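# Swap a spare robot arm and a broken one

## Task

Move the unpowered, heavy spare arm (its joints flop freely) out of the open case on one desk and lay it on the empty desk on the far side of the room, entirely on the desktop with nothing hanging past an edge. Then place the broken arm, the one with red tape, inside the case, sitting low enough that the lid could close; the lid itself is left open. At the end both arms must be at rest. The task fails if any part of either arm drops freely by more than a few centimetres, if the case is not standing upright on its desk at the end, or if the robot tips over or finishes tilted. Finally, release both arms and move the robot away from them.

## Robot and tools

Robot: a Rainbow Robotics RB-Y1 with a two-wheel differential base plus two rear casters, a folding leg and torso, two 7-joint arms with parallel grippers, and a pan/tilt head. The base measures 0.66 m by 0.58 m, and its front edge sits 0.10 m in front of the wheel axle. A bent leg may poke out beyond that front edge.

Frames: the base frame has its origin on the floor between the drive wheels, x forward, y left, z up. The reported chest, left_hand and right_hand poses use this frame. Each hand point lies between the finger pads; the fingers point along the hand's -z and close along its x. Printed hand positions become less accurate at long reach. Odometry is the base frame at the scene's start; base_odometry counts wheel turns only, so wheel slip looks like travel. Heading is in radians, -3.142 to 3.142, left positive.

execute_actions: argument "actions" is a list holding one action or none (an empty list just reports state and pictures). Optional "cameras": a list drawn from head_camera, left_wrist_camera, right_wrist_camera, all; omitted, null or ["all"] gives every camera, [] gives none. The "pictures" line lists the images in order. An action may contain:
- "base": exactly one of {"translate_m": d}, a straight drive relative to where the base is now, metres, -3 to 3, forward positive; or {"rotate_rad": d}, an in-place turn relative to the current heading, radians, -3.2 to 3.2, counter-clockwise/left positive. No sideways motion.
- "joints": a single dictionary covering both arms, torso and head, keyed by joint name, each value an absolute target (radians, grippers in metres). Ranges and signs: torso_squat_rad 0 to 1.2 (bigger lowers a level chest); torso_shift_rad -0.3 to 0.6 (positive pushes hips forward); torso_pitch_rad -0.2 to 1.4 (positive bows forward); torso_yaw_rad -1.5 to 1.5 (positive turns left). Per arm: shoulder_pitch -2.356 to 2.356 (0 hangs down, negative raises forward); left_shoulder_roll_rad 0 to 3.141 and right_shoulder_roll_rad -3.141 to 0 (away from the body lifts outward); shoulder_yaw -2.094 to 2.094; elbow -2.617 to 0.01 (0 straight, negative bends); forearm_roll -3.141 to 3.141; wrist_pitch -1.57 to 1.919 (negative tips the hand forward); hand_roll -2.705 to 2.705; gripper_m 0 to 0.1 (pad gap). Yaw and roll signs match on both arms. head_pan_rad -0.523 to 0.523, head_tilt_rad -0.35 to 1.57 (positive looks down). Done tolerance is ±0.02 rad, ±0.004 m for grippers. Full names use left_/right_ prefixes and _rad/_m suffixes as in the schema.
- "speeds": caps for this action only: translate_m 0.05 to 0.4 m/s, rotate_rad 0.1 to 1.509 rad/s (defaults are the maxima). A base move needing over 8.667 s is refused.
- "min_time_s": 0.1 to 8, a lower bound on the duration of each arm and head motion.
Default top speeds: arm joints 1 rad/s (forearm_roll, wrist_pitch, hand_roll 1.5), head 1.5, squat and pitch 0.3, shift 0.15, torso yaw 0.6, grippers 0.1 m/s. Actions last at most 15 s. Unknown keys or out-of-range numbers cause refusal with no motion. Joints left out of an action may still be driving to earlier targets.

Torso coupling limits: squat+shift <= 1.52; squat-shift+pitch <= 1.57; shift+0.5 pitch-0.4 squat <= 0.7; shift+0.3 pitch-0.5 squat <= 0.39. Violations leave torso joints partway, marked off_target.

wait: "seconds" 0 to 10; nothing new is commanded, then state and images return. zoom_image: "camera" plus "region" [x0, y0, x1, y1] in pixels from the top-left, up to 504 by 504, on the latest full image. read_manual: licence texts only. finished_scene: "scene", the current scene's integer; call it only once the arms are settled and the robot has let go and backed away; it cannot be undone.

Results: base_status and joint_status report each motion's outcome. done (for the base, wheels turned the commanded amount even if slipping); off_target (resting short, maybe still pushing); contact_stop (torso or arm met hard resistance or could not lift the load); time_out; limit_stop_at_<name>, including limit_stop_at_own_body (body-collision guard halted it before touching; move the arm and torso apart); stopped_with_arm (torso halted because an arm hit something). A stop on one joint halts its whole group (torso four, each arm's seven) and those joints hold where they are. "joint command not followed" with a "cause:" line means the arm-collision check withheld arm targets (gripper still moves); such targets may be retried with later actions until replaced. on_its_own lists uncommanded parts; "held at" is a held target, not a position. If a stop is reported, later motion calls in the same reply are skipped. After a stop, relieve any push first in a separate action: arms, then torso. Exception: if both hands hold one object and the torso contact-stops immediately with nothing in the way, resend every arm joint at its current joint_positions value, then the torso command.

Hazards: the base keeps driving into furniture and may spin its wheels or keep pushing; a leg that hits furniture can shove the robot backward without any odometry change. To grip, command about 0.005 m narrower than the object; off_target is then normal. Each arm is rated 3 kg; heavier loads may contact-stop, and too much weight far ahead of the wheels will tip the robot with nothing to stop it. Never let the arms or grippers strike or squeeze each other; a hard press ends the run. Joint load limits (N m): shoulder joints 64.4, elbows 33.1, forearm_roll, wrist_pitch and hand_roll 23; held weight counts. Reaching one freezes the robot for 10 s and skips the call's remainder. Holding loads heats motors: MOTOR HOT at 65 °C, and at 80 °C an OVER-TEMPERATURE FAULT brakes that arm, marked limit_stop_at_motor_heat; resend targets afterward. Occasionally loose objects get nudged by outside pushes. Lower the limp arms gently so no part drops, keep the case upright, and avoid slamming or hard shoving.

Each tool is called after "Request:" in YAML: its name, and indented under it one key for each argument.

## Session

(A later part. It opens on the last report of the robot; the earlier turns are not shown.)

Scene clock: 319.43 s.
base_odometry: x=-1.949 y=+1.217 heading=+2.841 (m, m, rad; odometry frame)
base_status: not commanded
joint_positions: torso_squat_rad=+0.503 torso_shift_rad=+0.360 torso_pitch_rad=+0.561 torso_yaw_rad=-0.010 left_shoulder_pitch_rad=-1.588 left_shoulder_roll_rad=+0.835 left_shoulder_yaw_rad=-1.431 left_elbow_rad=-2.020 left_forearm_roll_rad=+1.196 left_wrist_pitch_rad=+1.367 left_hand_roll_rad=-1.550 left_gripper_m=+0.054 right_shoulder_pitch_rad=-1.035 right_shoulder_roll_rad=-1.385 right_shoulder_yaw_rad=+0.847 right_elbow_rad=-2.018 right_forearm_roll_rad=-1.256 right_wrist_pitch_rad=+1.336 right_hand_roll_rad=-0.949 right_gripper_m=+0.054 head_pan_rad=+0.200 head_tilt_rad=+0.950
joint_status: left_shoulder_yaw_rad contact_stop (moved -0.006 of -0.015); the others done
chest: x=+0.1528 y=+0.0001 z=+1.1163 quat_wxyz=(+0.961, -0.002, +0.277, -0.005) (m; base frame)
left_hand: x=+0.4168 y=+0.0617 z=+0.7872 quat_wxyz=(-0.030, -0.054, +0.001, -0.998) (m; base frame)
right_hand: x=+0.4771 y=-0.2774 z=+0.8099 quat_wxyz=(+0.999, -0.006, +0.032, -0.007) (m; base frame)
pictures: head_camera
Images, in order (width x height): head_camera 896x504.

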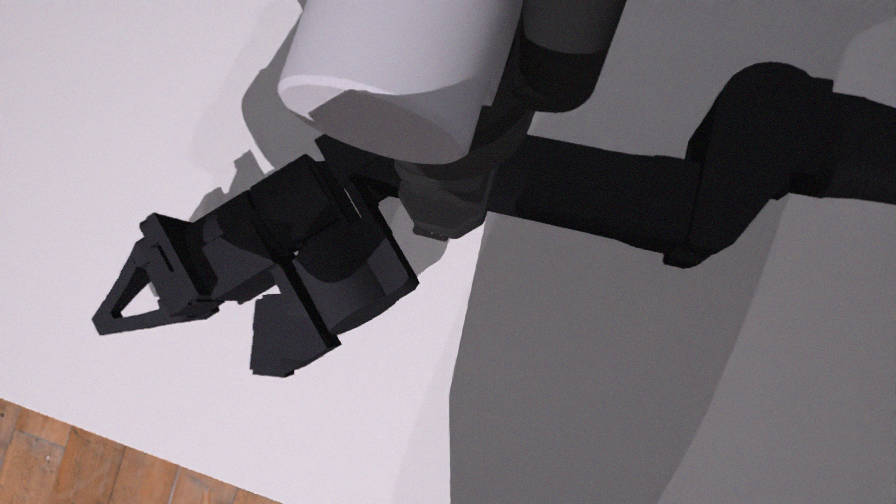

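Release left, then lower right a little and release.

Request:
execute_actions:
  actions:
    - {"joints":{"left_gripper_m":0.1,"head_pan_rad":-0.3,"head_tilt_rad":0.8}}
  cameras: ["head_camera"]

Request:
execute_actions:
  actions:
    - {"joints":{"left_shoulder_pitch_rad":-1.66,"torso_pitch_rad":0.585}}
  cameras: ["head_camera"]

Request:
execute_actions:
  actions:
    - {"joints":{"right_gripper_m":0.1}}
  cameras: ["head_camera"]

Scene clock: 327.40 s.
base_odometry: x=-1.949 y=+1.217 heading=+2.841 (m, m, rad; odometry frame)
base_status: not commanded
joint_positions: torso_squat_rad=+0.503 torso_shift_rad=+0.360 torso_pitch_rad=+0.561 torso_yaw_rad=-0.010 left_shoulder_pitch_rad=-1.588 left_shoulder_roll_rad=+0.835 left_shoulder_yaw_rad=-1.431 left_elbow_rad=-2.021 left_forearm_roll_rad=+1.196 left_wrist_pitch_rad=+1.367 left_hand_roll_rad=-1.550 left_gripper_m=+0.099 right_shoulder_pitch_rad=-1.035 right_shoulder_roll_rad=-1.385 right_shoulder_yaw_rad=+0.847 right_elbow_rad=-2.018 right_forearm_roll_rad=-1.256 right_wrist_pitch_rad=+1.336 right_hand_roll_rad=-0.949 right_gripper_m=+0.054 head_pan_rad=-0.300 head_tilt_rad=+0.800
joint_status: all done
chest: x=+0.1528 y=+0.0001 z=+1.1163 quat_wxyz=(+0.961, -0.002, +0.277, -0.005) (m; base frame)
left_hand: x=+0.4165 y=+0.0618 z=+0.7873 quat_wxyz=(-0.030, -0.054, +0.001, -0.998) (m; base frame)
right_hand: x=+0.4772 y=-0.2775 z=+0.8100 quat_wxyz=(+0.999, -0.006, +0.032, -0.007) (m; base frame)
pictures: head_camera
Images, in order (width x height): head_camera 896x504.

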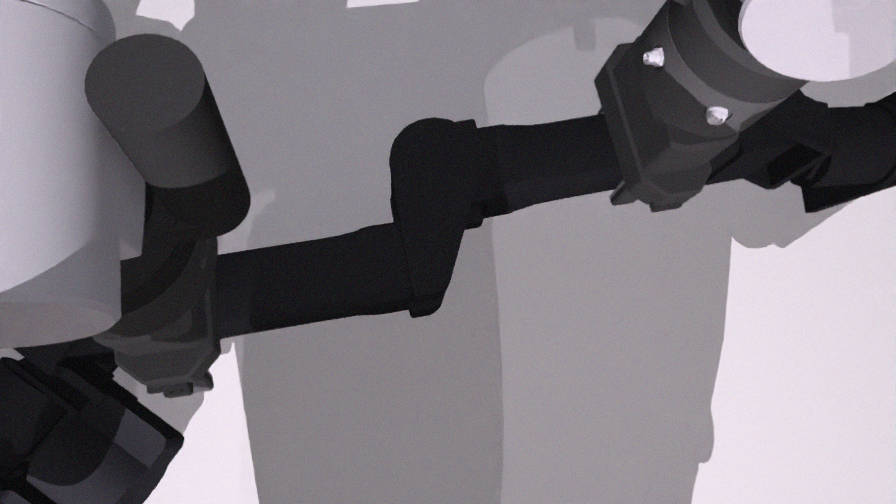

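Scene clock: 328.10 s.
base_odometry: x=-1.949 y=+1.217 heading=+2.841 (m, m, rad; odometry frame)
base_status: not commanded
joint_positions: torso_squat_rad=+0.504 torso_shift_rad=+0.360 torso_pitch_rad=+0.584 torso_yaw_rad=-0.010 left_shoulder_pitch_rad=-1.660 left_shoulder_roll_rad=+0.835 left_shoulder_yaw_rad=-1.431 left_elbow_rad=-2.021 left_forearm_roll_rad=+1.196 left_wrist_pitch_rad=+1.367 left_hand_roll_rad=-1.550 left_gripper_m=+0.099 right_shoulder_pitch_rad=-1.039 right_shoulder_roll_rad=-1.388 right_shoulder_yaw_rad=+0.843 right_elbow_rad=-2.018 right_forearm_roll_rad=-1.256 right_wrist_pitch_rad=+1.336 right_hand_roll_rad=-0.949 right_gripper_m=+0.055 head_pan_rad=-0.300 head_tilt_rad=+0.800
joint_status: all done
chest: x=+0.1583 y=+0.0004 z=+1.1126 quat_wxyz=(+0.958, -0.002, +0.288, -0.005) (m; base frame)
left_hand: x=+0.4377 y=+0.0519 z=+0.7950 quat_wxyz=(-0.040, -0.031, -0.005, -0.999) (m; base frame)
right_hand: x=+0.4787 y=-0.2777 z=+0.8014 quat_wxyz=(+0.999, -0.006, +0.039, -0.007) (m; base frame)
pictures: head_camera
Images, in order (width x height): head_camera 896x504.

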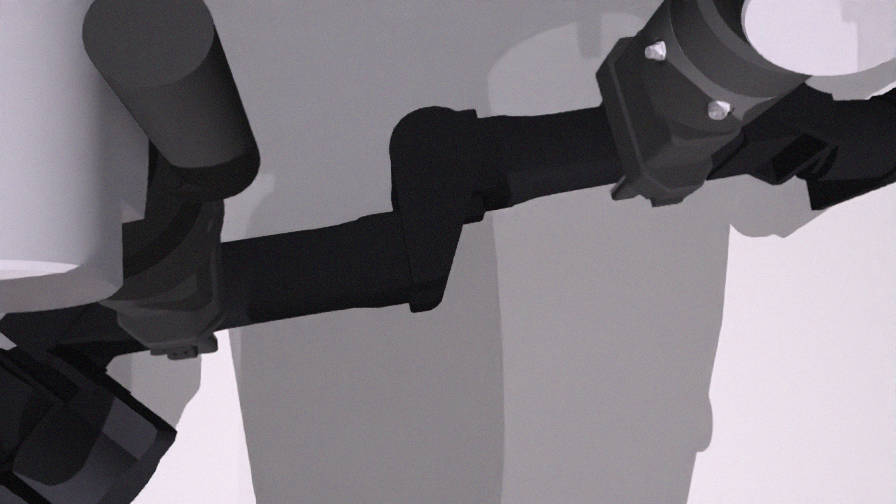

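Scene clock: 329.37 s.
base_odometry: x=-1.949 y=+1.217 heading=+2.841 (m, m, rad; odometry frame)
base_status: not commanded
joint_positions: torso_squat_rad=+0.504 torso_shift_rad=+0.360 torso_pitch_rad=+0.584 torso_yaw_rad=-0.010 left_shoulder_pitch_rad=-1.660 left_shoulder_roll_rad=+0.835 left_shoulder_yaw_rad=-1.431 left_elbow_rad=-2.021 left_forearm_roll_rad=+1.196 left_wrist_pitch_rad=+1.367 left_hand_roll_rad=-1.550 left_gripper_m=+0.099 right_shoulder_pitch_rad=-1.037 right_shoulder_roll_rad=-1.387 right_shoulder_yaw_rad=+0.845 right_elbow_rad=-2.018 right_forearm_roll_rad=-1.256 right_wrist_pitch_rad=+1.336 right_hand_roll_rad=-0.949 right_gripper_m=+0.100 head_pan_rad=-0.300 head_tilt_rad=+0.800
joint_status: all done
chest: x=+0.1585 y=+0.0004 z=+1.1125 quat_wxyz=(+0.958, -0.002, +0.288, -0.005) (m; base frame)
left_hand: x=+0.4377 y=+0.0519 z=+0.7947 quat_wxyz=(-0.040, -0.032, -0.005, -0.999) (m; base frame)
right_hand: x=+0.4777 y=-0.2776 z=+0.8005 quat_wxyz=(+0.999, -0.006, +0.041, -0.007) (m; base frame)
pictures: head_camera
Images, in order (width x height): head_camera 896x504.

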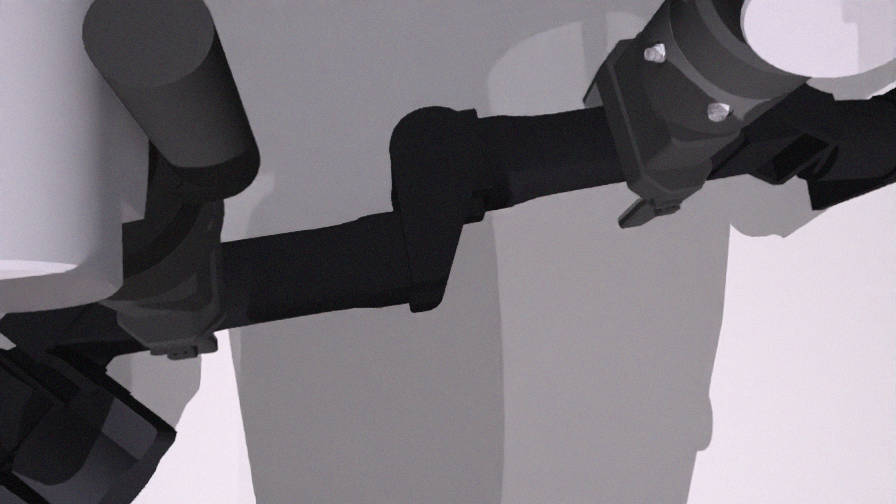

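Request:
execute_actions:
  actions:
    - {"joints":{"torso_pitch_rad":0.3}}
  cameras: []

Request:
execute_actions:
  actions:
    - {"base":{"translate_m":-0.6},"joints":{"torso_pitch_rad":0.0,"torso_shift_rad":0,"torso_squat_rad":0,"torso_yaw_rad":0,"head_pan_rad":-0.1,"head_tilt_rad":0.6,"left_shoulder_pitch_rad":-0.588,"left_shoulder_roll_rad":1.507,"left_shoulder_yaw_rad":-0.549,"left_elbow_rad":-2.368,"left_forearm_roll_rad":1.135,"left_wrist_pitch_rad":1.318,"left_hand_roll_rad":1.077},"min_time_s":2.5}
  cameras: ["head_camera"]

Scene clock: 342.17 s.
base_odometry: x=-1.949 y=+1.217 heading=+2.841 (m, m, rad; odometry frame)
base_status: not commanded
joint_positions: torso_squat_rad=+0.504 torso_shift_rad=+0.360 torso_pitch_rad=+0.300 torso_yaw_rad=-0.010 left_shoulder_pitch_rad=-1.660 left_shoulder_roll_rad=+0.835 left_shoulder_yaw_rad=-1.431 left_elbow_rad=-2.021 left_forearm_roll_rad=+1.196 left_wrist_pitch_rad=+1.367 left_hand_roll_rad=-1.550 left_gripper_m=+0.099 right_shoulder_pitch_rad=-1.036 right_shoulder_roll_rad=-1.386 right_shoulder_yaw_rad=+0.845 right_elbow_rad=-2.018 right_forearm_roll_rad=-1.256 right_wrist_pitch_rad=+1.336 right_hand_roll_rad=-0.949 right_gripper_m=+0.100 head_pan_rad=-0.300 head_tilt_rad=+0.800
joint_status: all done
chest: x=+0.0793 y=+0.0003 z=+1.1499 quat_wxyz=(+0.989, -0.001, +0.149, -0.005) (m; base frame)
left_hand: x=+0.4365 y=+0.0519 z=+0.9233 quat_wxyz=(-0.040, +0.110, +0.001, -0.993) (m; base frame)
right_hand: x=+0.4727 y=-0.2778 z=+0.9392 quat_wxyz=(+0.995, -0.005, -0.100, -0.008) (m; base frame)
pictures: none
No camera images: the call's "cameras" was empty. Leave "cameras" out to get every camera's image.

Scene clock: 345.37 s.
base_odometry: x=-1.376 y=+1.040 heading=+2.842 (m, m, rad; odometry frame)
base_status: done
joint_positions: torso_squat_rad=+0.000 torso_shift_rad=+0.000 torso_pitch_rad=+0.000 torso_yaw_rad=+0.000 left_shoulder_pitch_rad=-0.588 left_shoulder_roll_rad=+1.507 left_shoulder_yaw_rad=-0.549 left_elbow_rad=-2.368 left_forearm_roll_rad=+1.135 left_wrist_pitch_rad=+1.318 left_hand_roll_rad=+1.077 left_gripper_m=+0.099 right_shoulder_pitch_rad=-1.036 right_shoulder_roll_rad=-1.386 right_shoulder_yaw_rad=+0.846 right_elbow_rad=-2.018 right_forearm_roll_rad=-1.256 right_wrist_pitch_rad=+1.336 right_hand_roll_rad=-0.949 right_gripper_m=+0.100 head_pan_rad=-0.100 head_tilt_rad=+0.600
joint_status: all done
chest: x=-0.2282 y=+0.0003 z=+1.2899 quat_wxyz=(+1.000, +0.000, +0.000, +0.000) (m; base frame)
left_hand: x=+0.1339 y=+0.2800 z=+1.1670 quat_wxyz=(+0.969, +0.000, -0.247, +0.000) (m; base frame)
right_hand: x=+0.2127 y=-0.2735 z=+1.2048 quat_wxyz=(+0.969, -0.003, -0.248, -0.004) (m; base frame)
pictures: head_camera
Images, in order (width x height): head_camera 896x504.

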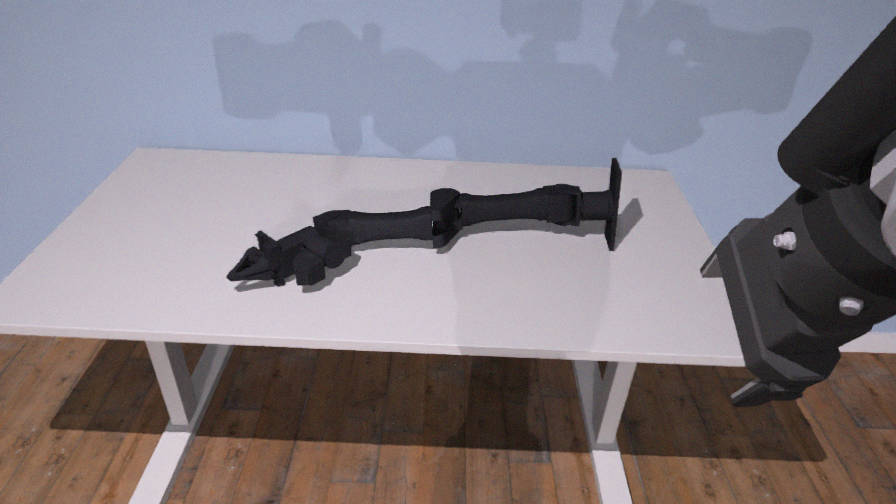

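Request:
execute_actions:
  actions:
    - {"base":{"rotate_rad":2.22},"joints":{"head_pan_rad":-0.2,"head_tilt_rad":0.3,"right_shoulder_pitch_rad":-1.636,"right_shoulder_roll_rad":-0.837,"right_shoulder_yaw_rad":1.424,"right_elbow_rad":-2.02,"right_forearm_roll_rad":-1.198,"right_wrist_pitch_rad":1.369,"right_hand_roll_rad":1.49}}
  cameras: ["head_camera"]

Scene clock: 357.63 s.
base_odometry: x=-1.376 y=+1.040 heading=-1.222 (m, m, rad; odometry frame)
base_status: done
joint_positions: torso_squat_rad=+0.000 torso_shift_rad=+0.000 torso_pitch_rad=+0.000 torso_yaw_rad=+0.000 left_shoulder_pitch_rad=-0.588 left_shoulder_roll_rad=+1.507 left_shoulder_yaw_rad=-0.549 left_elbow_rad=-2.368 left_forearm_roll_rad=+1.135 left_wrist_pitch_rad=+1.318 left_hand_roll_rad=+1.077 left_gripper_m=+0.099 right_shoulder_pitch_rad=-1.636 right_shoulder_roll_rad=-0.837 right_shoulder_yaw_rad=+1.423 right_elbow_rad=-2.020 right_forearm_roll_rad=-1.198 right_wrist_pitch_rad=+1.369 right_hand_roll_rad=+1.490 right_gripper_m=+0.100 head_pan_rad=-0.200 head_tilt_rad=+0.300
joint_status: all done
chest: x=-0.2281 y=+0.0003 z=+1.2899 quat_wxyz=(+1.000, +0.000, +0.000, +0.000) (m; base frame)
left_hand: x=+0.1339 y=+0.2801 z=+1.1670 quat_wxyz=(+0.969, +0.000, -0.247, +0.000) (m; base frame)
right_hand: x=+0.1772 y=-0.0582 z=+1.1727 quat_wxyz=(-0.001, -0.248, +0.000, +0.969) (m; base frame)
pictures: head_camera
Images, in order (width x height): head_camera 896x504.

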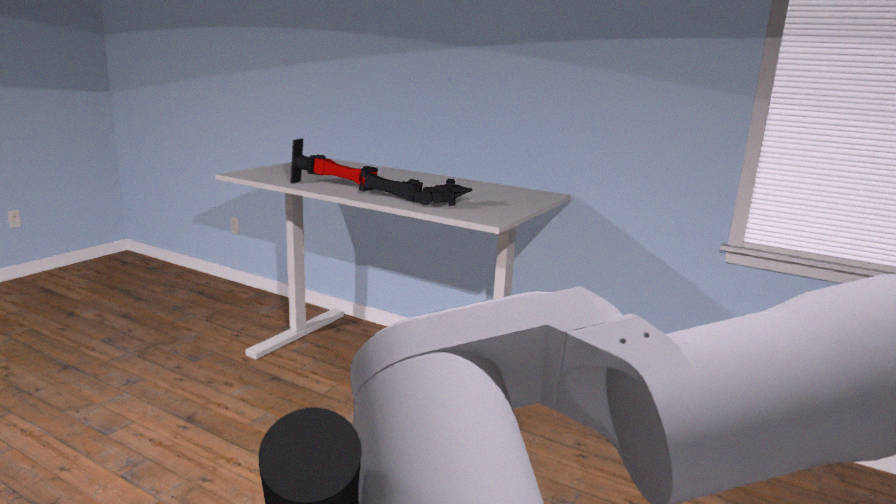

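Request:
execute_actions:
  actions:
    - {"base":{"rotate_rad":0.377}}
  cameras: []

Request:
execute_actions:
  actions:
    - {"base":{"translate_m":1.46}}
  cameras: []

Request:
execute_actions:
  actions:
    - {"base":{"rotate_rad":-1.125},"joints":{"head_pan_rad":0.15,"head_tilt_rad":0.35}}
  cameras: ["head_camera"]

Scene clock: 375.70 s.
base_odometry: x=-1.376 y=+1.040 heading=-0.845 (m, m, rad; odometry frame)
base_status: done
joint_positions: torso_squat_rad=+0.000 torso_shift_rad=+0.000 torso_pitch_rad=+0.000 torso_yaw_rad=+0.000 left_shoulder_pitch_rad=-0.588 left_shoulder_roll_rad=+1.507 left_shoulder_yaw_rad=-0.549 left_elbow_rad=-2.368 left_forearm_roll_rad=+1.135 left_wrist_pitch_rad=+1.318 left_hand_roll_rad=+1.077 left_gripper_m=+0.099 right_shoulder_pitch_rad=-1.636 right_shoulder_roll_rad=-0.837 right_shoulder_yaw_rad=+1.423 right_elbow_rad=-2.020 right_forearm_roll_rad=-1.198 right_wrist_pitch_rad=+1.369 right_hand_roll_rad=+1.490 right_gripper_m=+0.100 head_pan_rad=-0.200 head_tilt_rad=+0.300
joint_status: not commanded
chest: x=-0.2281 y=+0.0002 z=+1.2899 quat_wxyz=(+1.000, +0.000, +0.000, +0.000) (m; base frame)
left_hand: x=+0.1339 y=+0.2800 z=+1.1670 quat_wxyz=(+0.969, +0.000, -0.247, +0.000) (m; base frame)
right_hand: x=+0.1772 y=-0.0582 z=+1.1727 quat_wxyz=(-0.001, -0.248, +0.000, +0.969) (m; base frame)
pictures: none
No camera images: the call's "cameras" was empty. Leave "cameras" out to get every camera's image.

Scene clock: 380.70 s.
base_odometry: x=-0.406 y=-0.052 heading=-0.844 (m, m, rad; odometry frame)
base_status: done
joint_positions: torso_squat_rad=+0.000 torso_shift_rad=+0.000 torso_pitch_rad=+0.000 torso_yaw_rad=+0.000 left_shoulder_pitch_rad=-0.588 left_shoulder_roll_rad=+1.507 left_shoulder_yaw_rad=-0.549 left_elbow_rad=-2.368 left_forearm_roll_rad=+1.135 left_wrist_pitch_rad=+1.318 left_hand_roll_rad=+1.077 left_gripper_m=+0.099 right_shoulder_pitch_rad=-1.636 right_shoulder_roll_rad=-0.837 right_shoulder_yaw_rad=+1.424 right_elbow_rad=-2.020 right_forearm_roll_rad=-1.198 right_wrist_pitch_rad=+1.369 right_hand_roll_rad=+1.490 right_gripper_m=+0.100 head_pan_rad=-0.200 head_tilt_rad=+0.300
joint_status: not commanded
chest: x=-0.2279 y=+0.0002 z=+1.2899 quat_wxyz=(+1.000, +0.000, +0.000, +0.000) (m; base frame)
left_hand: x=+0.1341 y=+0.2800 z=+1.1669 quat_wxyz=(+0.969, +0.000, -0.247, +0.000) (m; base frame)
right_hand: x=+0.1774 y=-0.0582 z=+1.1726 quat_wxyz=(-0.001, -0.248, +0.000, +0.969) (m; base frame)
pictures: none
No camera images: the call's "cameras" was empty. Leave "cameras" out to get every camera's image.

Scene clock: 384.07 s.
base_odometry: x=-0.406 y=-0.051 heading=-1.969 (m, m, rad; odometry frame)
base_status: done
joint_positions: torso_squat_rad=+0.000 torso_shift_rad=+0.000 torso_pitch_rad=+0.000 torso_yaw_rad=+0.000 left_shoulder_pitch_rad=-0.588 left_shoulder_roll_rad=+1.507 left_shoulder_yaw_rad=-0.549 left_elbow_rad=-2.368 left_forearm_roll_rad=+1.135 left_wrist_pitch_rad=+1.318 left_hand_roll_rad=+1.077 left_gripper_m=+0.099 right_shoulder_pitch_rad=-1.636 right_shoulder_roll_rad=-0.837 right_shoulder_yaw_rad=+1.424 right_elbow_rad=-2.020 right_forearm_roll_rad=-1.198 right_wrist_pitch_rad=+1.369 right_hand_roll_rad=+1.490 right_gripper_m=+0.100 head_pan_rad=+0.150 head_tilt_rad=+0.350
joint_status: all done
chest: x=-0.2280 y=+0.0003 z=+1.2899 quat_wxyz=(+1.000, +0.000, +0.000, +0.000) (m; base frame)
left_hand: x=+0.1340 y=+0.2801 z=+1.1669 quat_wxyz=(+0.969, +0.000, -0.247, +0.000) (m; base frame)
right_hand: x=+0.1774 y=-0.0582 z=+1.1726 quat_wxyz=(-0.001, -0.248, +0.000, +0.969) (m; base frame)
pictures: head_camera
Images, in order (width x height): head_camera 896x504.

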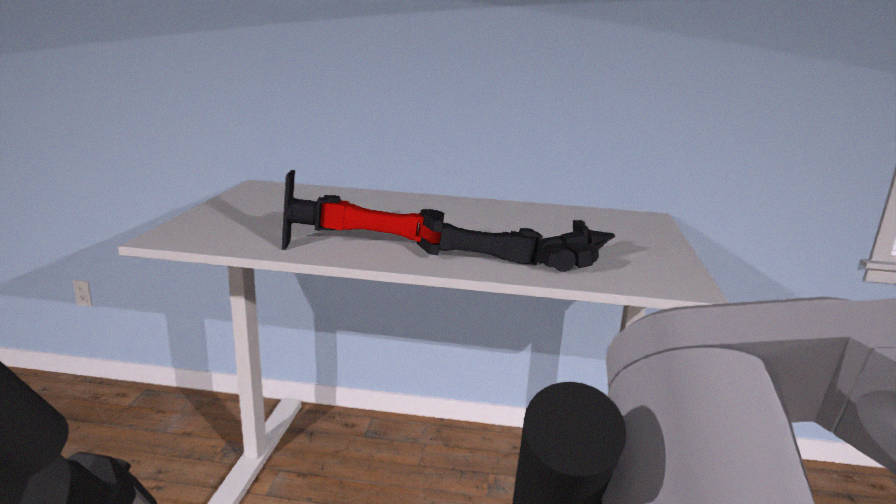

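Request:
execute_actions:
  actions:
    - {"base":{"rotate_rad":0.387},"joints":{"left_shoulder_pitch_rad":-1.036,"left_shoulder_roll_rad":1.381,"left_shoulder_yaw_rad":-0.846,"left_elbow_rad":-2.023,"left_forearm_roll_rad":1.256,"left_wrist_pitch_rad":1.336,"left_hand_roll_rad":0.949}}
  cameras: []

Request:
execute_actions:
  actions:
    - {"base":{"translate_m":0.734}}
  cameras: []

Request:
execute_actions:
  actions:
    - {"base":{"rotate_rad":-0.567},"joints":{"head_pan_rad":0.1,"head_tilt_rad":0.6,"torso_pitch_rad":-0.1}}
  cameras: ["head_camera"]

Scene clock: 416.40 s.
base_odometry: x=-0.407 y=-0.051 heading=-1.584 (m, m, rad; odometry frame)
base_status: done
joint_positions: torso_squat_rad=+0.000 torso_shift_rad=+0.000 torso_pitch_rad=+0.000 torso_yaw_rad=+0.000 left_shoulder_pitch_rad=-1.036 left_shoulder_roll_rad=+1.381 left_shoulder_yaw_rad=-0.846 left_elbow_rad=-2.023 left_forearm_roll_rad=+1.256 left_wrist_pitch_rad=+1.336 left_hand_roll_rad=+0.949 left_gripper_m=+0.099 right_shoulder_pitch_rad=-1.636 right_shoulder_roll_rad=-0.837 right_shoulder_yaw_rad=+1.424 right_elbow_rad=-2.020 right_forearm_roll_rad=-1.198 right_wrist_pitch_rad=+1.369 right_hand_roll_rad=+1.490 right_gripper_m=+0.100 head_pan_rad=+0.150 head_tilt_rad=+0.350
joint_status: all done
chest: x=-0.2280 y=+0.0002 z=+1.2899 quat_wxyz=(+1.000, +0.000, +0.000, +0.000) (m; base frame)
left_hand: x=+0.2118 y=+0.2702 z=+1.2031 quat_wxyz=(+0.969, +0.000, -0.247, +0.000) (m; base frame)
right_hand: x=+0.1773 y=-0.0582 z=+1.1726 quat_wxyz=(-0.001, -0.248, +0.000, +0.969) (m; base frame)
pictures: none
No camera images: the call's "cameras" was empty. Leave "cameras" out to get every camera's image.

Scene clock: 419.63 s.
base_odometry: x=-0.417 y=-0.785 heading=-1.586 (m, m, rad; odometry frame)
base_status: done
joint_positions: torso_squat_rad=+0.000 torso_shift_rad=+0.000 torso_pitch_rad=+0.000 torso_yaw_rad=+0.000 left_shoulder_pitch_rad=-1.036 left_shoulder_roll_rad=+1.381 left_shoulder_yaw_rad=-0.846 left_elbow_rad=-2.023 left_forearm_roll_rad=+1.256 left_wrist_pitch_rad=+1.336 left_hand_roll_rad=+0.949 left_gripper_m=+0.099 right_shoulder_pitch_rad=-1.636 right_shoulder_roll_rad=-0.837 right_shoulder_yaw_rad=+1.424 right_elbow_rad=-2.020 right_forearm_roll_rad=-1.198 right_wrist_pitch_rad=+1.369 right_hand_roll_rad=+1.490 right_gripper_m=+0.100 head_pan_rad=+0.150 head_tilt_rad=+0.350
joint_status: not commanded
chest: x=-0.2279 y=+0.0002 z=+1.2899 quat_wxyz=(+1.000, +0.000, +0.000, +0.000) (m; base frame)
left_hand: x=+0.2119 y=+0.2702 z=+1.2030 quat_wxyz=(+0.969, +0.000, -0.247, +0.000) (m; base frame)
right_hand: x=+0.1774 y=-0.0582 z=+1.1726 quat_wxyz=(-0.001, -0.248, +0.000, +0.969) (m; base frame)
pictures: none
No camera images: the call's "cameras" was empty. Leave "cameras" out to get every camera's image.

Scene clock: 422.07 s.
base_odometry: x=-0.417 y=-0.785 heading=-2.152 (m, m, rad; odometry frame)
base_status: done
joint_positions: torso_squat_rad=+0.000 torso_shift_rad=+0.000 torso_pitch_rad=-0.100 torso_yaw_rad=+0.000 left_shoulder_pitch_rad=-1.036 left_shoulder_roll_rad=+1.381 left_shoulder_yaw_rad=-0.846 left_elbow_rad=-2.023 left_forearm_roll_rad=+1.256 left_wrist_pitch_rad=+1.336 left_hand_roll_rad=+0.949 left_gripper_m=+0.099 right_shoulder_pitch_rad=-1.636 right_shoulder_roll_rad=-0.837 right_shoulder_yaw_rad=+1.424 right_elbow_rad=-2.020 right_forearm_roll_rad=-1.198 right_wrist_pitch_rad=+1.369 right_hand_roll_rad=+1.490 right_gripper_m=+0.100 head_pan_rad=+0.100 head_tilt_rad=+0.600
joint_status: all done
chest: x=-0.2590 y=+0.0003 z=+1.2884 quat_wxyz=(+0.999, +0.000, -0.050, +0.000) (m; base frame)
left_hand: x=+0.1874 y=+0.2702 z=+1.2459 quat_wxyz=(+0.956, +0.000, -0.295, +0.000) (m; base frame)
right_hand: x=+0.1561 y=-0.0582 z=+1.2122 quat_wxyz=(-0.001, -0.296, +0.000, +0.955) (m; base frame)
pictures: head_camera
Images, in order (width x height): head_camera 896x504.

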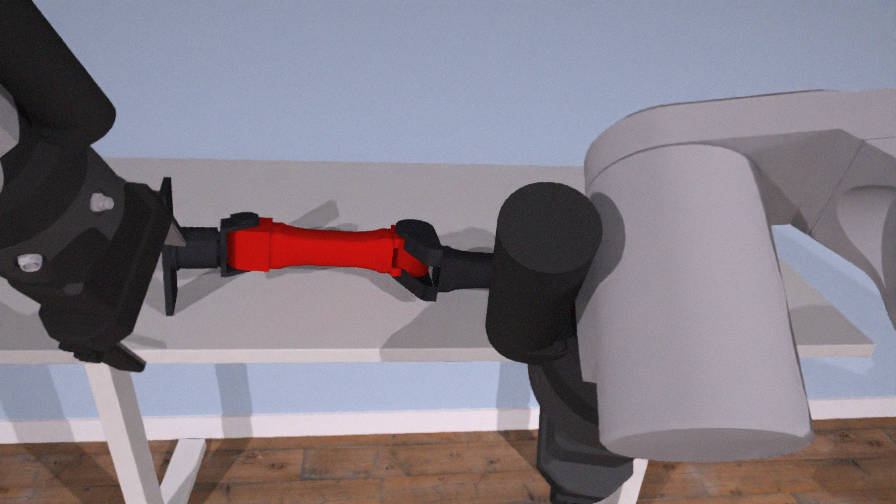

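Request:
execute_actions:
  actions:
    - {"base":{"translate_m":0.39},"joints":{"head_tilt_rad":1.0}}
  cameras: []

Request:
execute_actions:
  actions:
    - {"joints":{"torso_pitch_rad":0.1}}

Scene clock: 435.77 s.
base_odometry: x=-0.631 y=-1.111 heading=-2.153 (m, m, rad; odometry frame)
base_status: done
joint_positions: torso_squat_rad=+0.000 torso_shift_rad=+0.000 torso_pitch_rad=-0.100 torso_yaw_rad=+0.000 left_shoulder_pitch_rad=-1.036 left_shoulder_roll_rad=+1.381 left_shoulder_yaw_rad=-0.846 left_elbow_rad=-2.023 left_forearm_roll_rad=+1.256 left_wrist_pitch_rad=+1.336 left_hand_roll_rad=+0.949 left_gripper_m=+0.099 right_shoulder_pitch_rad=-1.636 right_shoulder_roll_rad=-0.837 right_shoulder_yaw_rad=+1.424 right_elbow_rad=-2.020 right_forearm_roll_rad=-1.198 right_wrist_pitch_rad=+1.369 right_hand_roll_rad=+1.490 right_gripper_m=+0.100 head_pan_rad=+0.100 head_tilt_rad=+1.000
joint_status: all done
chest: x=-0.2588 y=+0.0003 z=+1.2884 quat_wxyz=(+0.999, +0.000, -0.050, +0.000) (m; base frame)
left_hand: x=+0.1875 y=+0.2702 z=+1.2458 quat_wxyz=(+0.956, +0.000, -0.295, +0.000) (m; base frame)
right_hand: x=+0.1562 y=-0.0582 z=+1.2121 quat_wxyz=(-0.001, -0.296, +0.000, +0.955) (m; base frame)
pictures: none
No camera images: the call's "cameras" was empty. Leave "cameras" out to get every camera's image.

Scene clock: 437.23 s.
base_odometry: x=-0.631 y=-1.111 heading=-2.153 (m, m, rad; odometry frame)
base_status: not commanded
joint_positions: torso_squat_rad=+0.000 torso_shift_rad=+0.000 torso_pitch_rad=+0.100 torso_yaw_rad=+0.000 left_shoulder_pitch_rad=-1.036 left_shoulder_roll_rad=+1.381 left_shoulder_yaw_rad=-0.846 left_elbow_rad=-2.023 left_forearm_roll_rad=+1.256 left_wrist_pitch_rad=+1.336 left_hand_roll_rad=+0.949 left_gripper_m=+0.099 right_shoulder_pitch_rad=-1.636 right_shoulder_roll_rad=-0.837 right_shoulder_yaw_rad=+1.424 right_elbow_rad=-2.020 right_forearm_roll_rad=-1.198 right_wrist_pitch_rad=+1.369 right_hand_roll_rad=+1.490 right_gripper_m=+0.100 head_pan_rad=+0.100 head_tilt_rad=+1.000
joint_status: all done
chest: x=-0.1971 y=+0.0003 z=+1.2884 quat_wxyz=(+0.999, +0.000, +0.050, +0.000) (m; base frame)
left_hand: x=+0.2319 y=+0.2702 z=+1.1580 quat_wxyz=(+0.980, +0.000, -0.198, +0.000) (m; base frame)
right_hand: x=+0.1945 y=-0.0582 z=+1.1312 quat_wxyz=(-0.001, -0.199, +0.000, +0.980) (m; base frame)
pictures: head_camera, left_wrist_camera, right_wrist_camera
Images, in order (width x height): head_camera 896x504, left_wrist_camera 644x364, right_wrist_camera 644x364.

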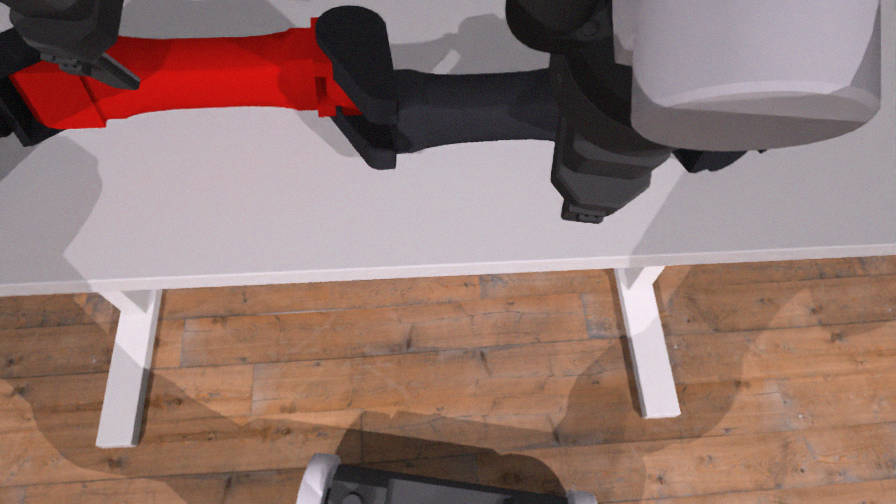

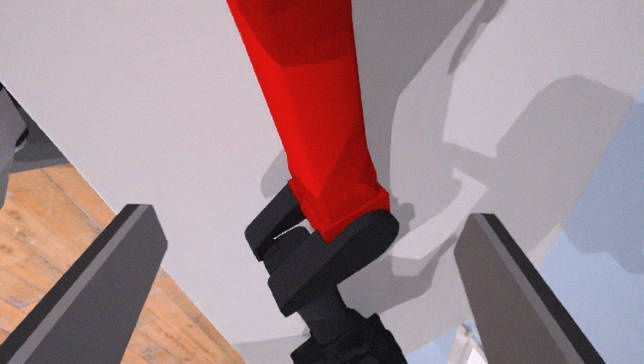

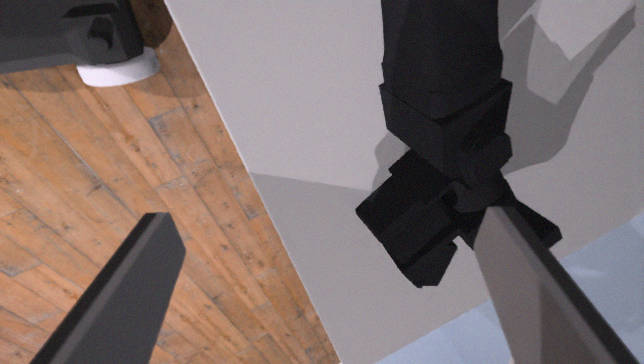

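Request:
execute_actions:
  actions:
    - {"base":{"rotate_rad":0.12},"joints":{"torso_pitch_rad":0.02}}
  cameras: []

Request:
execute_actions:
  actions:
    - {"base":{"translate_m":0.075}}
  cameras: []

Request:
execute_actions:
  actions:
    - {"joints":{"torso_pitch_rad":0.17}}

Scene clock: 452.70 s.
base_odometry: x=-0.631 y=-1.111 heading=-2.034 (m, m, rad; odometry frame)
base_status: done
joint_positions: torso_squat_rad=+0.000 torso_shift_rad=+0.000 torso_pitch_rad=+0.020 torso_yaw_rad=+0.000 left_shoulder_pitch_rad=-1.036 left_shoulder_roll_rad=+1.381 left_shoulder_yaw_rad=-0.846 left_elbow_rad=-2.023 left_forearm_roll_rad=+1.256 left_wrist_pitch_rad=+1.336 left_hand_roll_rad=+0.949 left_gripper_m=+0.099 right_shoulder_pitch_rad=-1.636 right_shoulder_roll_rad=-0.837 right_shoulder_yaw_rad=+1.424 right_elbow_rad=-2.020 right_forearm_roll_rad=-1.198 right_wrist_pitch_rad=+1.369 right_hand_roll_rad=+1.490 right_gripper_m=+0.100 head_pan_rad=+0.100 head_tilt_rad=+1.000
joint_status: all done
chest: x=-0.2218 y=+0.0002 z=+1.2899 quat_wxyz=(+1.000, +0.000, +0.010, +0.000) (m; base frame)
left_hand: x=+0.2162 y=+0.2702 z=+1.1942 quat_wxyz=(+0.971, +0.000, -0.237, +0.000) (m; base frame)
right_hand: x=+0.1811 y=-0.0582 z=+1.1645 quat_wxyz=(-0.001, -0.238, +0.000, +0.971) (m; base frame)
pictures: none
No camera images: the call's "cameras" was empty. Leave "cameras" out to get every camera's image.

Scene clock: 454.57 s.
base_odometry: x=-0.665 y=-1.178 heading=-2.033 (m, m, rad; odometry frame)
base_status: done
joint_positions: torso_squat_rad=+0.000 torso_shift_rad=+0.000 torso_pitch_rad=+0.020 torso_yaw_rad=+0.000 left_shoulder_pitch_rad=-1.036 left_shoulder_roll_rad=+1.381 left_shoulder_yaw_rad=-0.846 left_elbow_rad=-2.023 left_forearm_roll_rad=+1.256 left_wrist_pitch_rad=+1.336 left_hand_roll_rad=+0.949 left_gripper_m=+0.099 right_shoulder_pitch_rad=-1.636 right_shoulder_roll_rad=-0.837 right_shoulder_yaw_rad=+1.424 right_elbow_rad=-2.020 right_forearm_roll_rad=-1.198 right_wrist_pitch_rad=+1.369 right_hand_roll_rad=+1.490 right_gripper_m=+0.100 head_pan_rad=+0.100 head_tilt_rad=+1.000
joint_status: not commanded
chest: x=-0.2218 y=+0.0002 z=+1.2899 quat_wxyz=(+1.000, +0.000, +0.010, +0.000) (m; base frame)
left_hand: x=+0.2162 y=+0.2701 z=+1.1942 quat_wxyz=(+0.971, +0.000, -0.237, +0.000) (m; base frame)
right_hand: x=+0.1811 y=-0.0582 z=+1.1645 quat_wxyz=(-0.001, -0.238, +0.000, +0.971) (m; base frame)
pictures: none
No camera images: the call's "cameras" was empty. Leave "cameras" out to get every camera's image.

Scene clock: 455.87 s.
base_odometry: x=-0.665 y=-1.178 heading=-2.033 (m, m, rad; odometry frame)
base_status: not commanded
joint_positions: torso_squat_rad=+0.000 torso_shift_rad=+0.000 torso_pitch_rad=+0.170 torso_yaw_rad=+0.000 left_shoulder_pitch_rad=-1.036 left_shoulder_roll_rad=+1.381 left_shoulder_yaw_rad=-0.846 left_elbow_rad=-2.023 left_forearm_roll_rad=+1.256 left_wrist_pitch_rad=+1.336 left_hand_roll_rad=+0.949 left_gripper_m=+0.099 right_shoulder_pitch_rad=-1.636 right_shoulder_roll_rad=-0.837 right_shoulder_yaw_rad=+1.424 right_elbow_rad=-2.020 right_forearm_roll_rad=-1.198 right_wrist_pitch_rad=+1.369 right_hand_roll_rad=+1.490 right_gripper_m=+0.100 head_pan_rad=+0.100 head_tilt_rad=+1.000
joint_status: all done
chest: x=-0.1756 y=+0.0002 z=+1.2855 quat_wxyz=(+0.996, +0.000, +0.085, +0.000) (m; base frame)
left_hand: x=+0.2432 y=+0.2702 z=+1.1254 quat_wxyz=(+0.987, +0.000, -0.164, +0.000) (m; base frame)
right_hand: x=+0.2040 y=-0.0582 z=+1.1013 quat_wxyz=(-0.001, -0.165, +0.000, +0.986) (m; base frame)
pictures: head_camera, left_wrist_camera, right_wrist_camera
Images, in order (width x height): head_camera 896x504, left_wrist_camera 644x364, right_wrist_camera 644x364.

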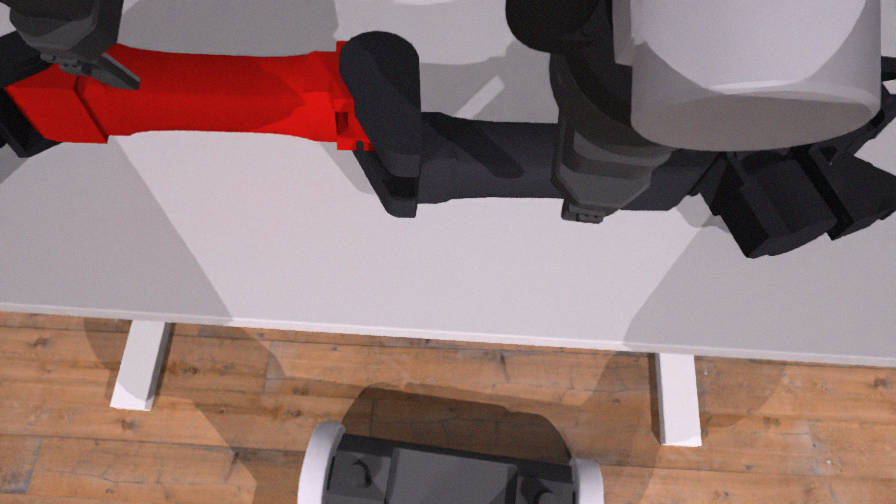

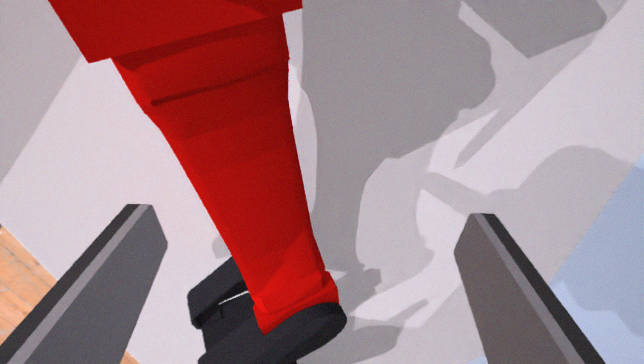

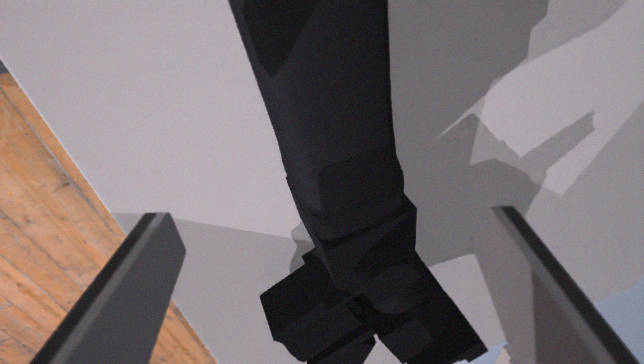

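Request:
execute_actions:
  actions:
    - {"joints":{"torso_pitch_rad":0.1,"left_shoulder_pitch_rad":-0.83,"left_shoulder_roll_rad":1.44,"left_shoulder_yaw_rad":-0.712,"left_elbow_rad":-2.18,"left_forearm_roll_rad":1.2,"left_wrist_pitch_rad":1.328,"left_hand_roll_rad":1.008}}
  cameras: []

Request:
execute_actions:
  actions:
    - {"joints":{"torso_pitch_rad":0.22}}

Scene clock: 467.73 s.
base_odometry: x=-0.665 y=-1.178 heading=-2.033 (m, m, rad; odometry frame)
base_status: not commanded
joint_positions: torso_squat_rad=+0.000 torso_shift_rad=+0.000 torso_pitch_rad=+0.100 torso_yaw_rad=+0.000 left_shoulder_pitch_rad=-0.830 left_shoulder_roll_rad=+1.440 left_shoulder_yaw_rad=-0.713 left_elbow_rad=-2.180 left_forearm_roll_rad=+1.200 left_wrist_pitch_rad=+1.328 left_hand_roll_rad=+1.008 left_gripper_m=+0.099 right_shoulder_pitch_rad=-1.636 right_shoulder_roll_rad=-0.837 right_shoulder_yaw_rad=+1.424 right_elbow_rad=-2.020 right_forearm_roll_rad=-1.198 right_wrist_pitch_rad=+1.369 right_hand_roll_rad=+1.490 right_gripper_m=+0.100 head_pan_rad=+0.100 head_tilt_rad=+1.000
joint_status: all done
chest: x=-0.1972 y=+0.0003 z=+1.2884 quat_wxyz=(+0.999, +0.000, +0.050, +0.000) (m; base frame)
left_hand: x=+0.1951 y=+0.2772 z=+1.1409 quat_wxyz=(+0.981, -0.002, -0.196, +0.004) (m; base frame)
right_hand: x=+0.1944 y=-0.0582 z=+1.1312 quat_wxyz=(-0.001, -0.199, +0.000, +0.980) (m; base frame)
pictures: none
No camera images: the call's "cameras" was empty. Leave "cameras" out to get every camera's image.

Scene clock: 468.90 s.
base_odometry: x=-0.665 y=-1.178 heading=-2.033 (m, m, rad; odometry frame)
base_status: not commanded
joint_positions: torso_squat_rad=+0.000 torso_shift_rad=+0.000 torso_pitch_rad=+0.220 torso_yaw_rad=+0.000 left_shoulder_pitch_rad=-0.830 left_shoulder_roll_rad=+1.440 left_shoulder_yaw_rad=-0.712 left_elbow_rad=-2.180 left_forearm_roll_rad=+1.200 left_wrist_pitch_rad=+1.328 left_hand_roll_rad=+1.008 left_gripper_m=+0.099 right_shoulder_pitch_rad=-1.636 right_shoulder_roll_rad=-0.837 right_shoulder_yaw_rad=+1.424 right_elbow_rad=-2.020 right_forearm_roll_rad=-1.198 right_wrist_pitch_rad=+1.369 right_hand_roll_rad=+1.490 right_gripper_m=+0.100 head_pan_rad=+0.100 head_tilt_rad=+1.000
joint_status: all done
chest: x=-0.1604 y=+0.0003 z=+1.2825 quat_wxyz=(+0.994, +0.000, +0.110, +0.000) (m; base frame)
left_hand: x=+0.2114 y=+0.2772 z=+1.0891 quat_wxyz=(+0.991, -0.002, -0.137, +0.004) (m; base frame)
right_hand: x=+0.2095 y=-0.0582 z=+1.0795 quat_wxyz=(-0.001, -0.140, +0.000, +0.990) (m; base frame)
pictures: head_camera, left_wrist_camera, right_wrist_camera
Images, in order (width x height): head_camera 896x504, left_wrist_camera 644x364, right_wrist_camera 644x364.

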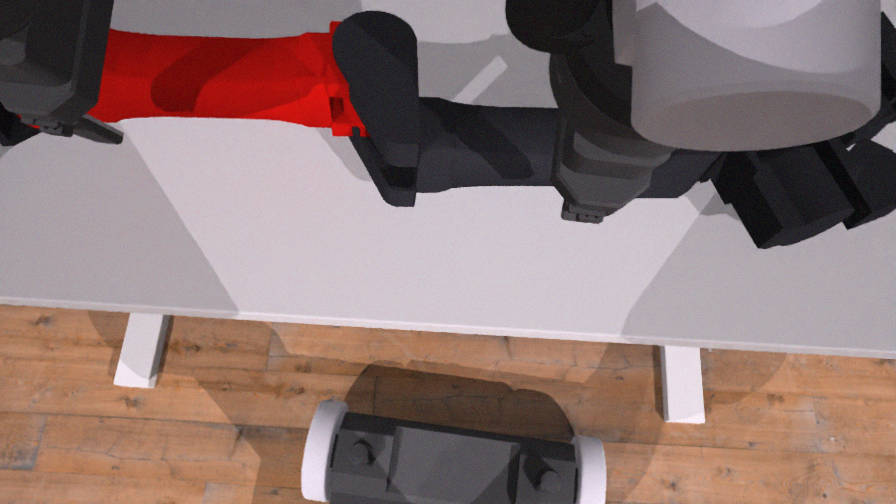

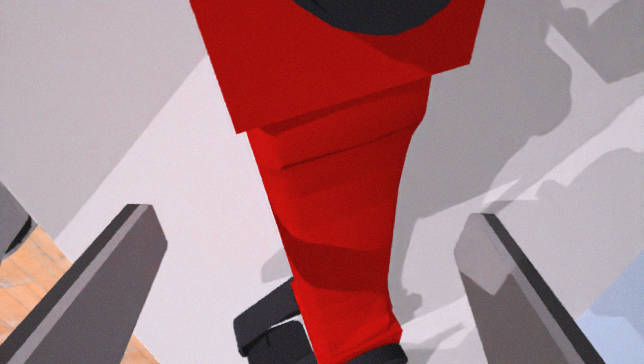

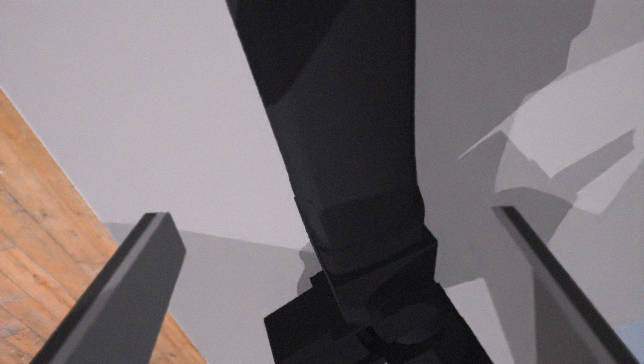

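Request:
execute_actions:
  actions:
    - {"joints":{"torso_pitch_rad":0.34}}

Scene clock: 474.43 s.
base_odometry: x=-0.665 y=-1.178 heading=-2.033 (m, m, rad; odometry frame)
base_status: not commanded
joint_positions: torso_squat_rad=+0.000 torso_shift_rad=+0.000 torso_pitch_rad=+0.340 torso_yaw_rad=+0.000 left_shoulder_pitch_rad=-0.830 left_shoulder_roll_rad=+1.440 left_shoulder_yaw_rad=-0.712 left_elbow_rad=-2.180 left_forearm_roll_rad=+1.200 left_wrist_pitch_rad=+1.328 left_hand_roll_rad=+1.008 left_gripper_m=+0.099 right_shoulder_pitch_rad=-1.636 right_shoulder_roll_rad=-0.837 right_shoulder_yaw_rad=+1.424 right_elbow_rad=-2.020 right_forearm_roll_rad=-1.198 right_wrist_pitch_rad=+1.369 right_hand_roll_rad=+1.490 right_gripper_m=+0.100 head_pan_rad=+0.100 head_tilt_rad=+1.000
joint_status: all done
chest: x=-0.1248 y=+0.0003 z=+1.2722 quat_wxyz=(+0.986, +0.000, +0.169, +0.000) (m; base frame)
left_hand: x=+0.2212 y=+0.2772 z=+1.0357 quat_wxyz=(+0.997, -0.002, -0.077, +0.004) (m; base frame)
right_hand: x=+0.2182 y=-0.0582 z=+1.0264 quat_wxyz=(-0.001, -0.080, +0.000, +0.997) (m; base frame)
pictures: head_camera, left_wrist_camera, right_wrist_camera
Images, in order (width x height): head_camera 896x504, left_wrist_camera 644x364, right_wrist_camera 644x364.

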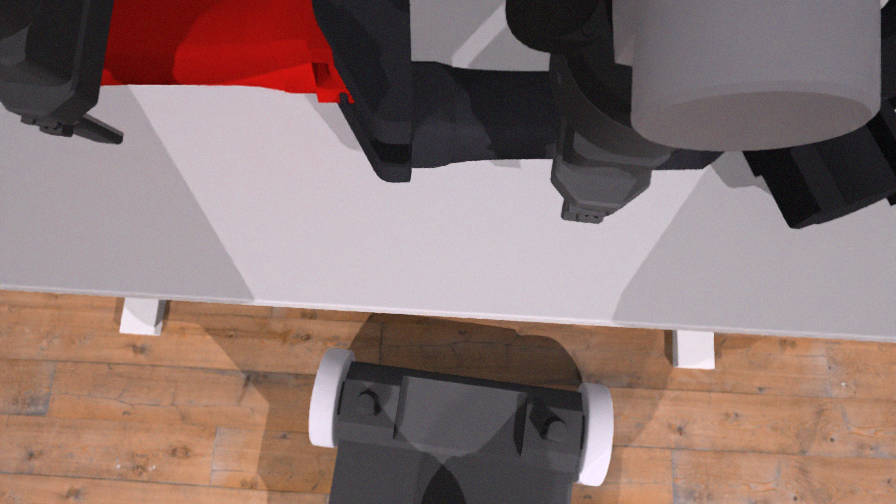

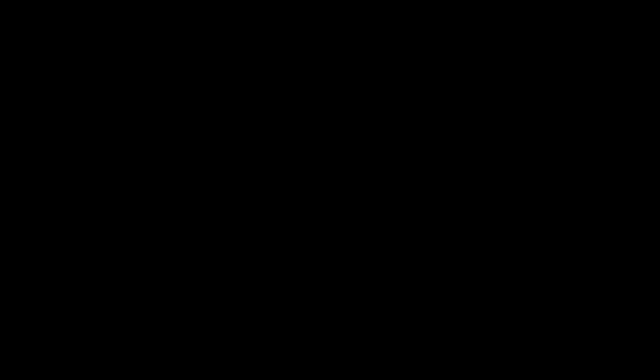

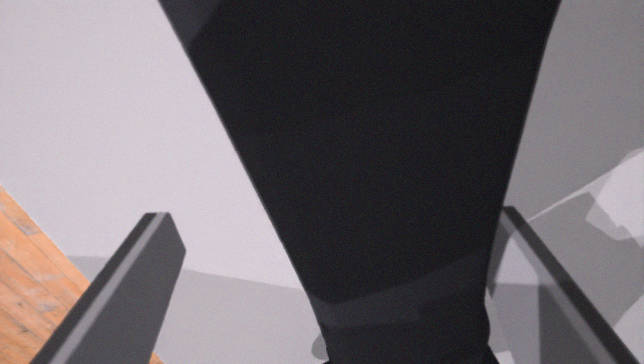

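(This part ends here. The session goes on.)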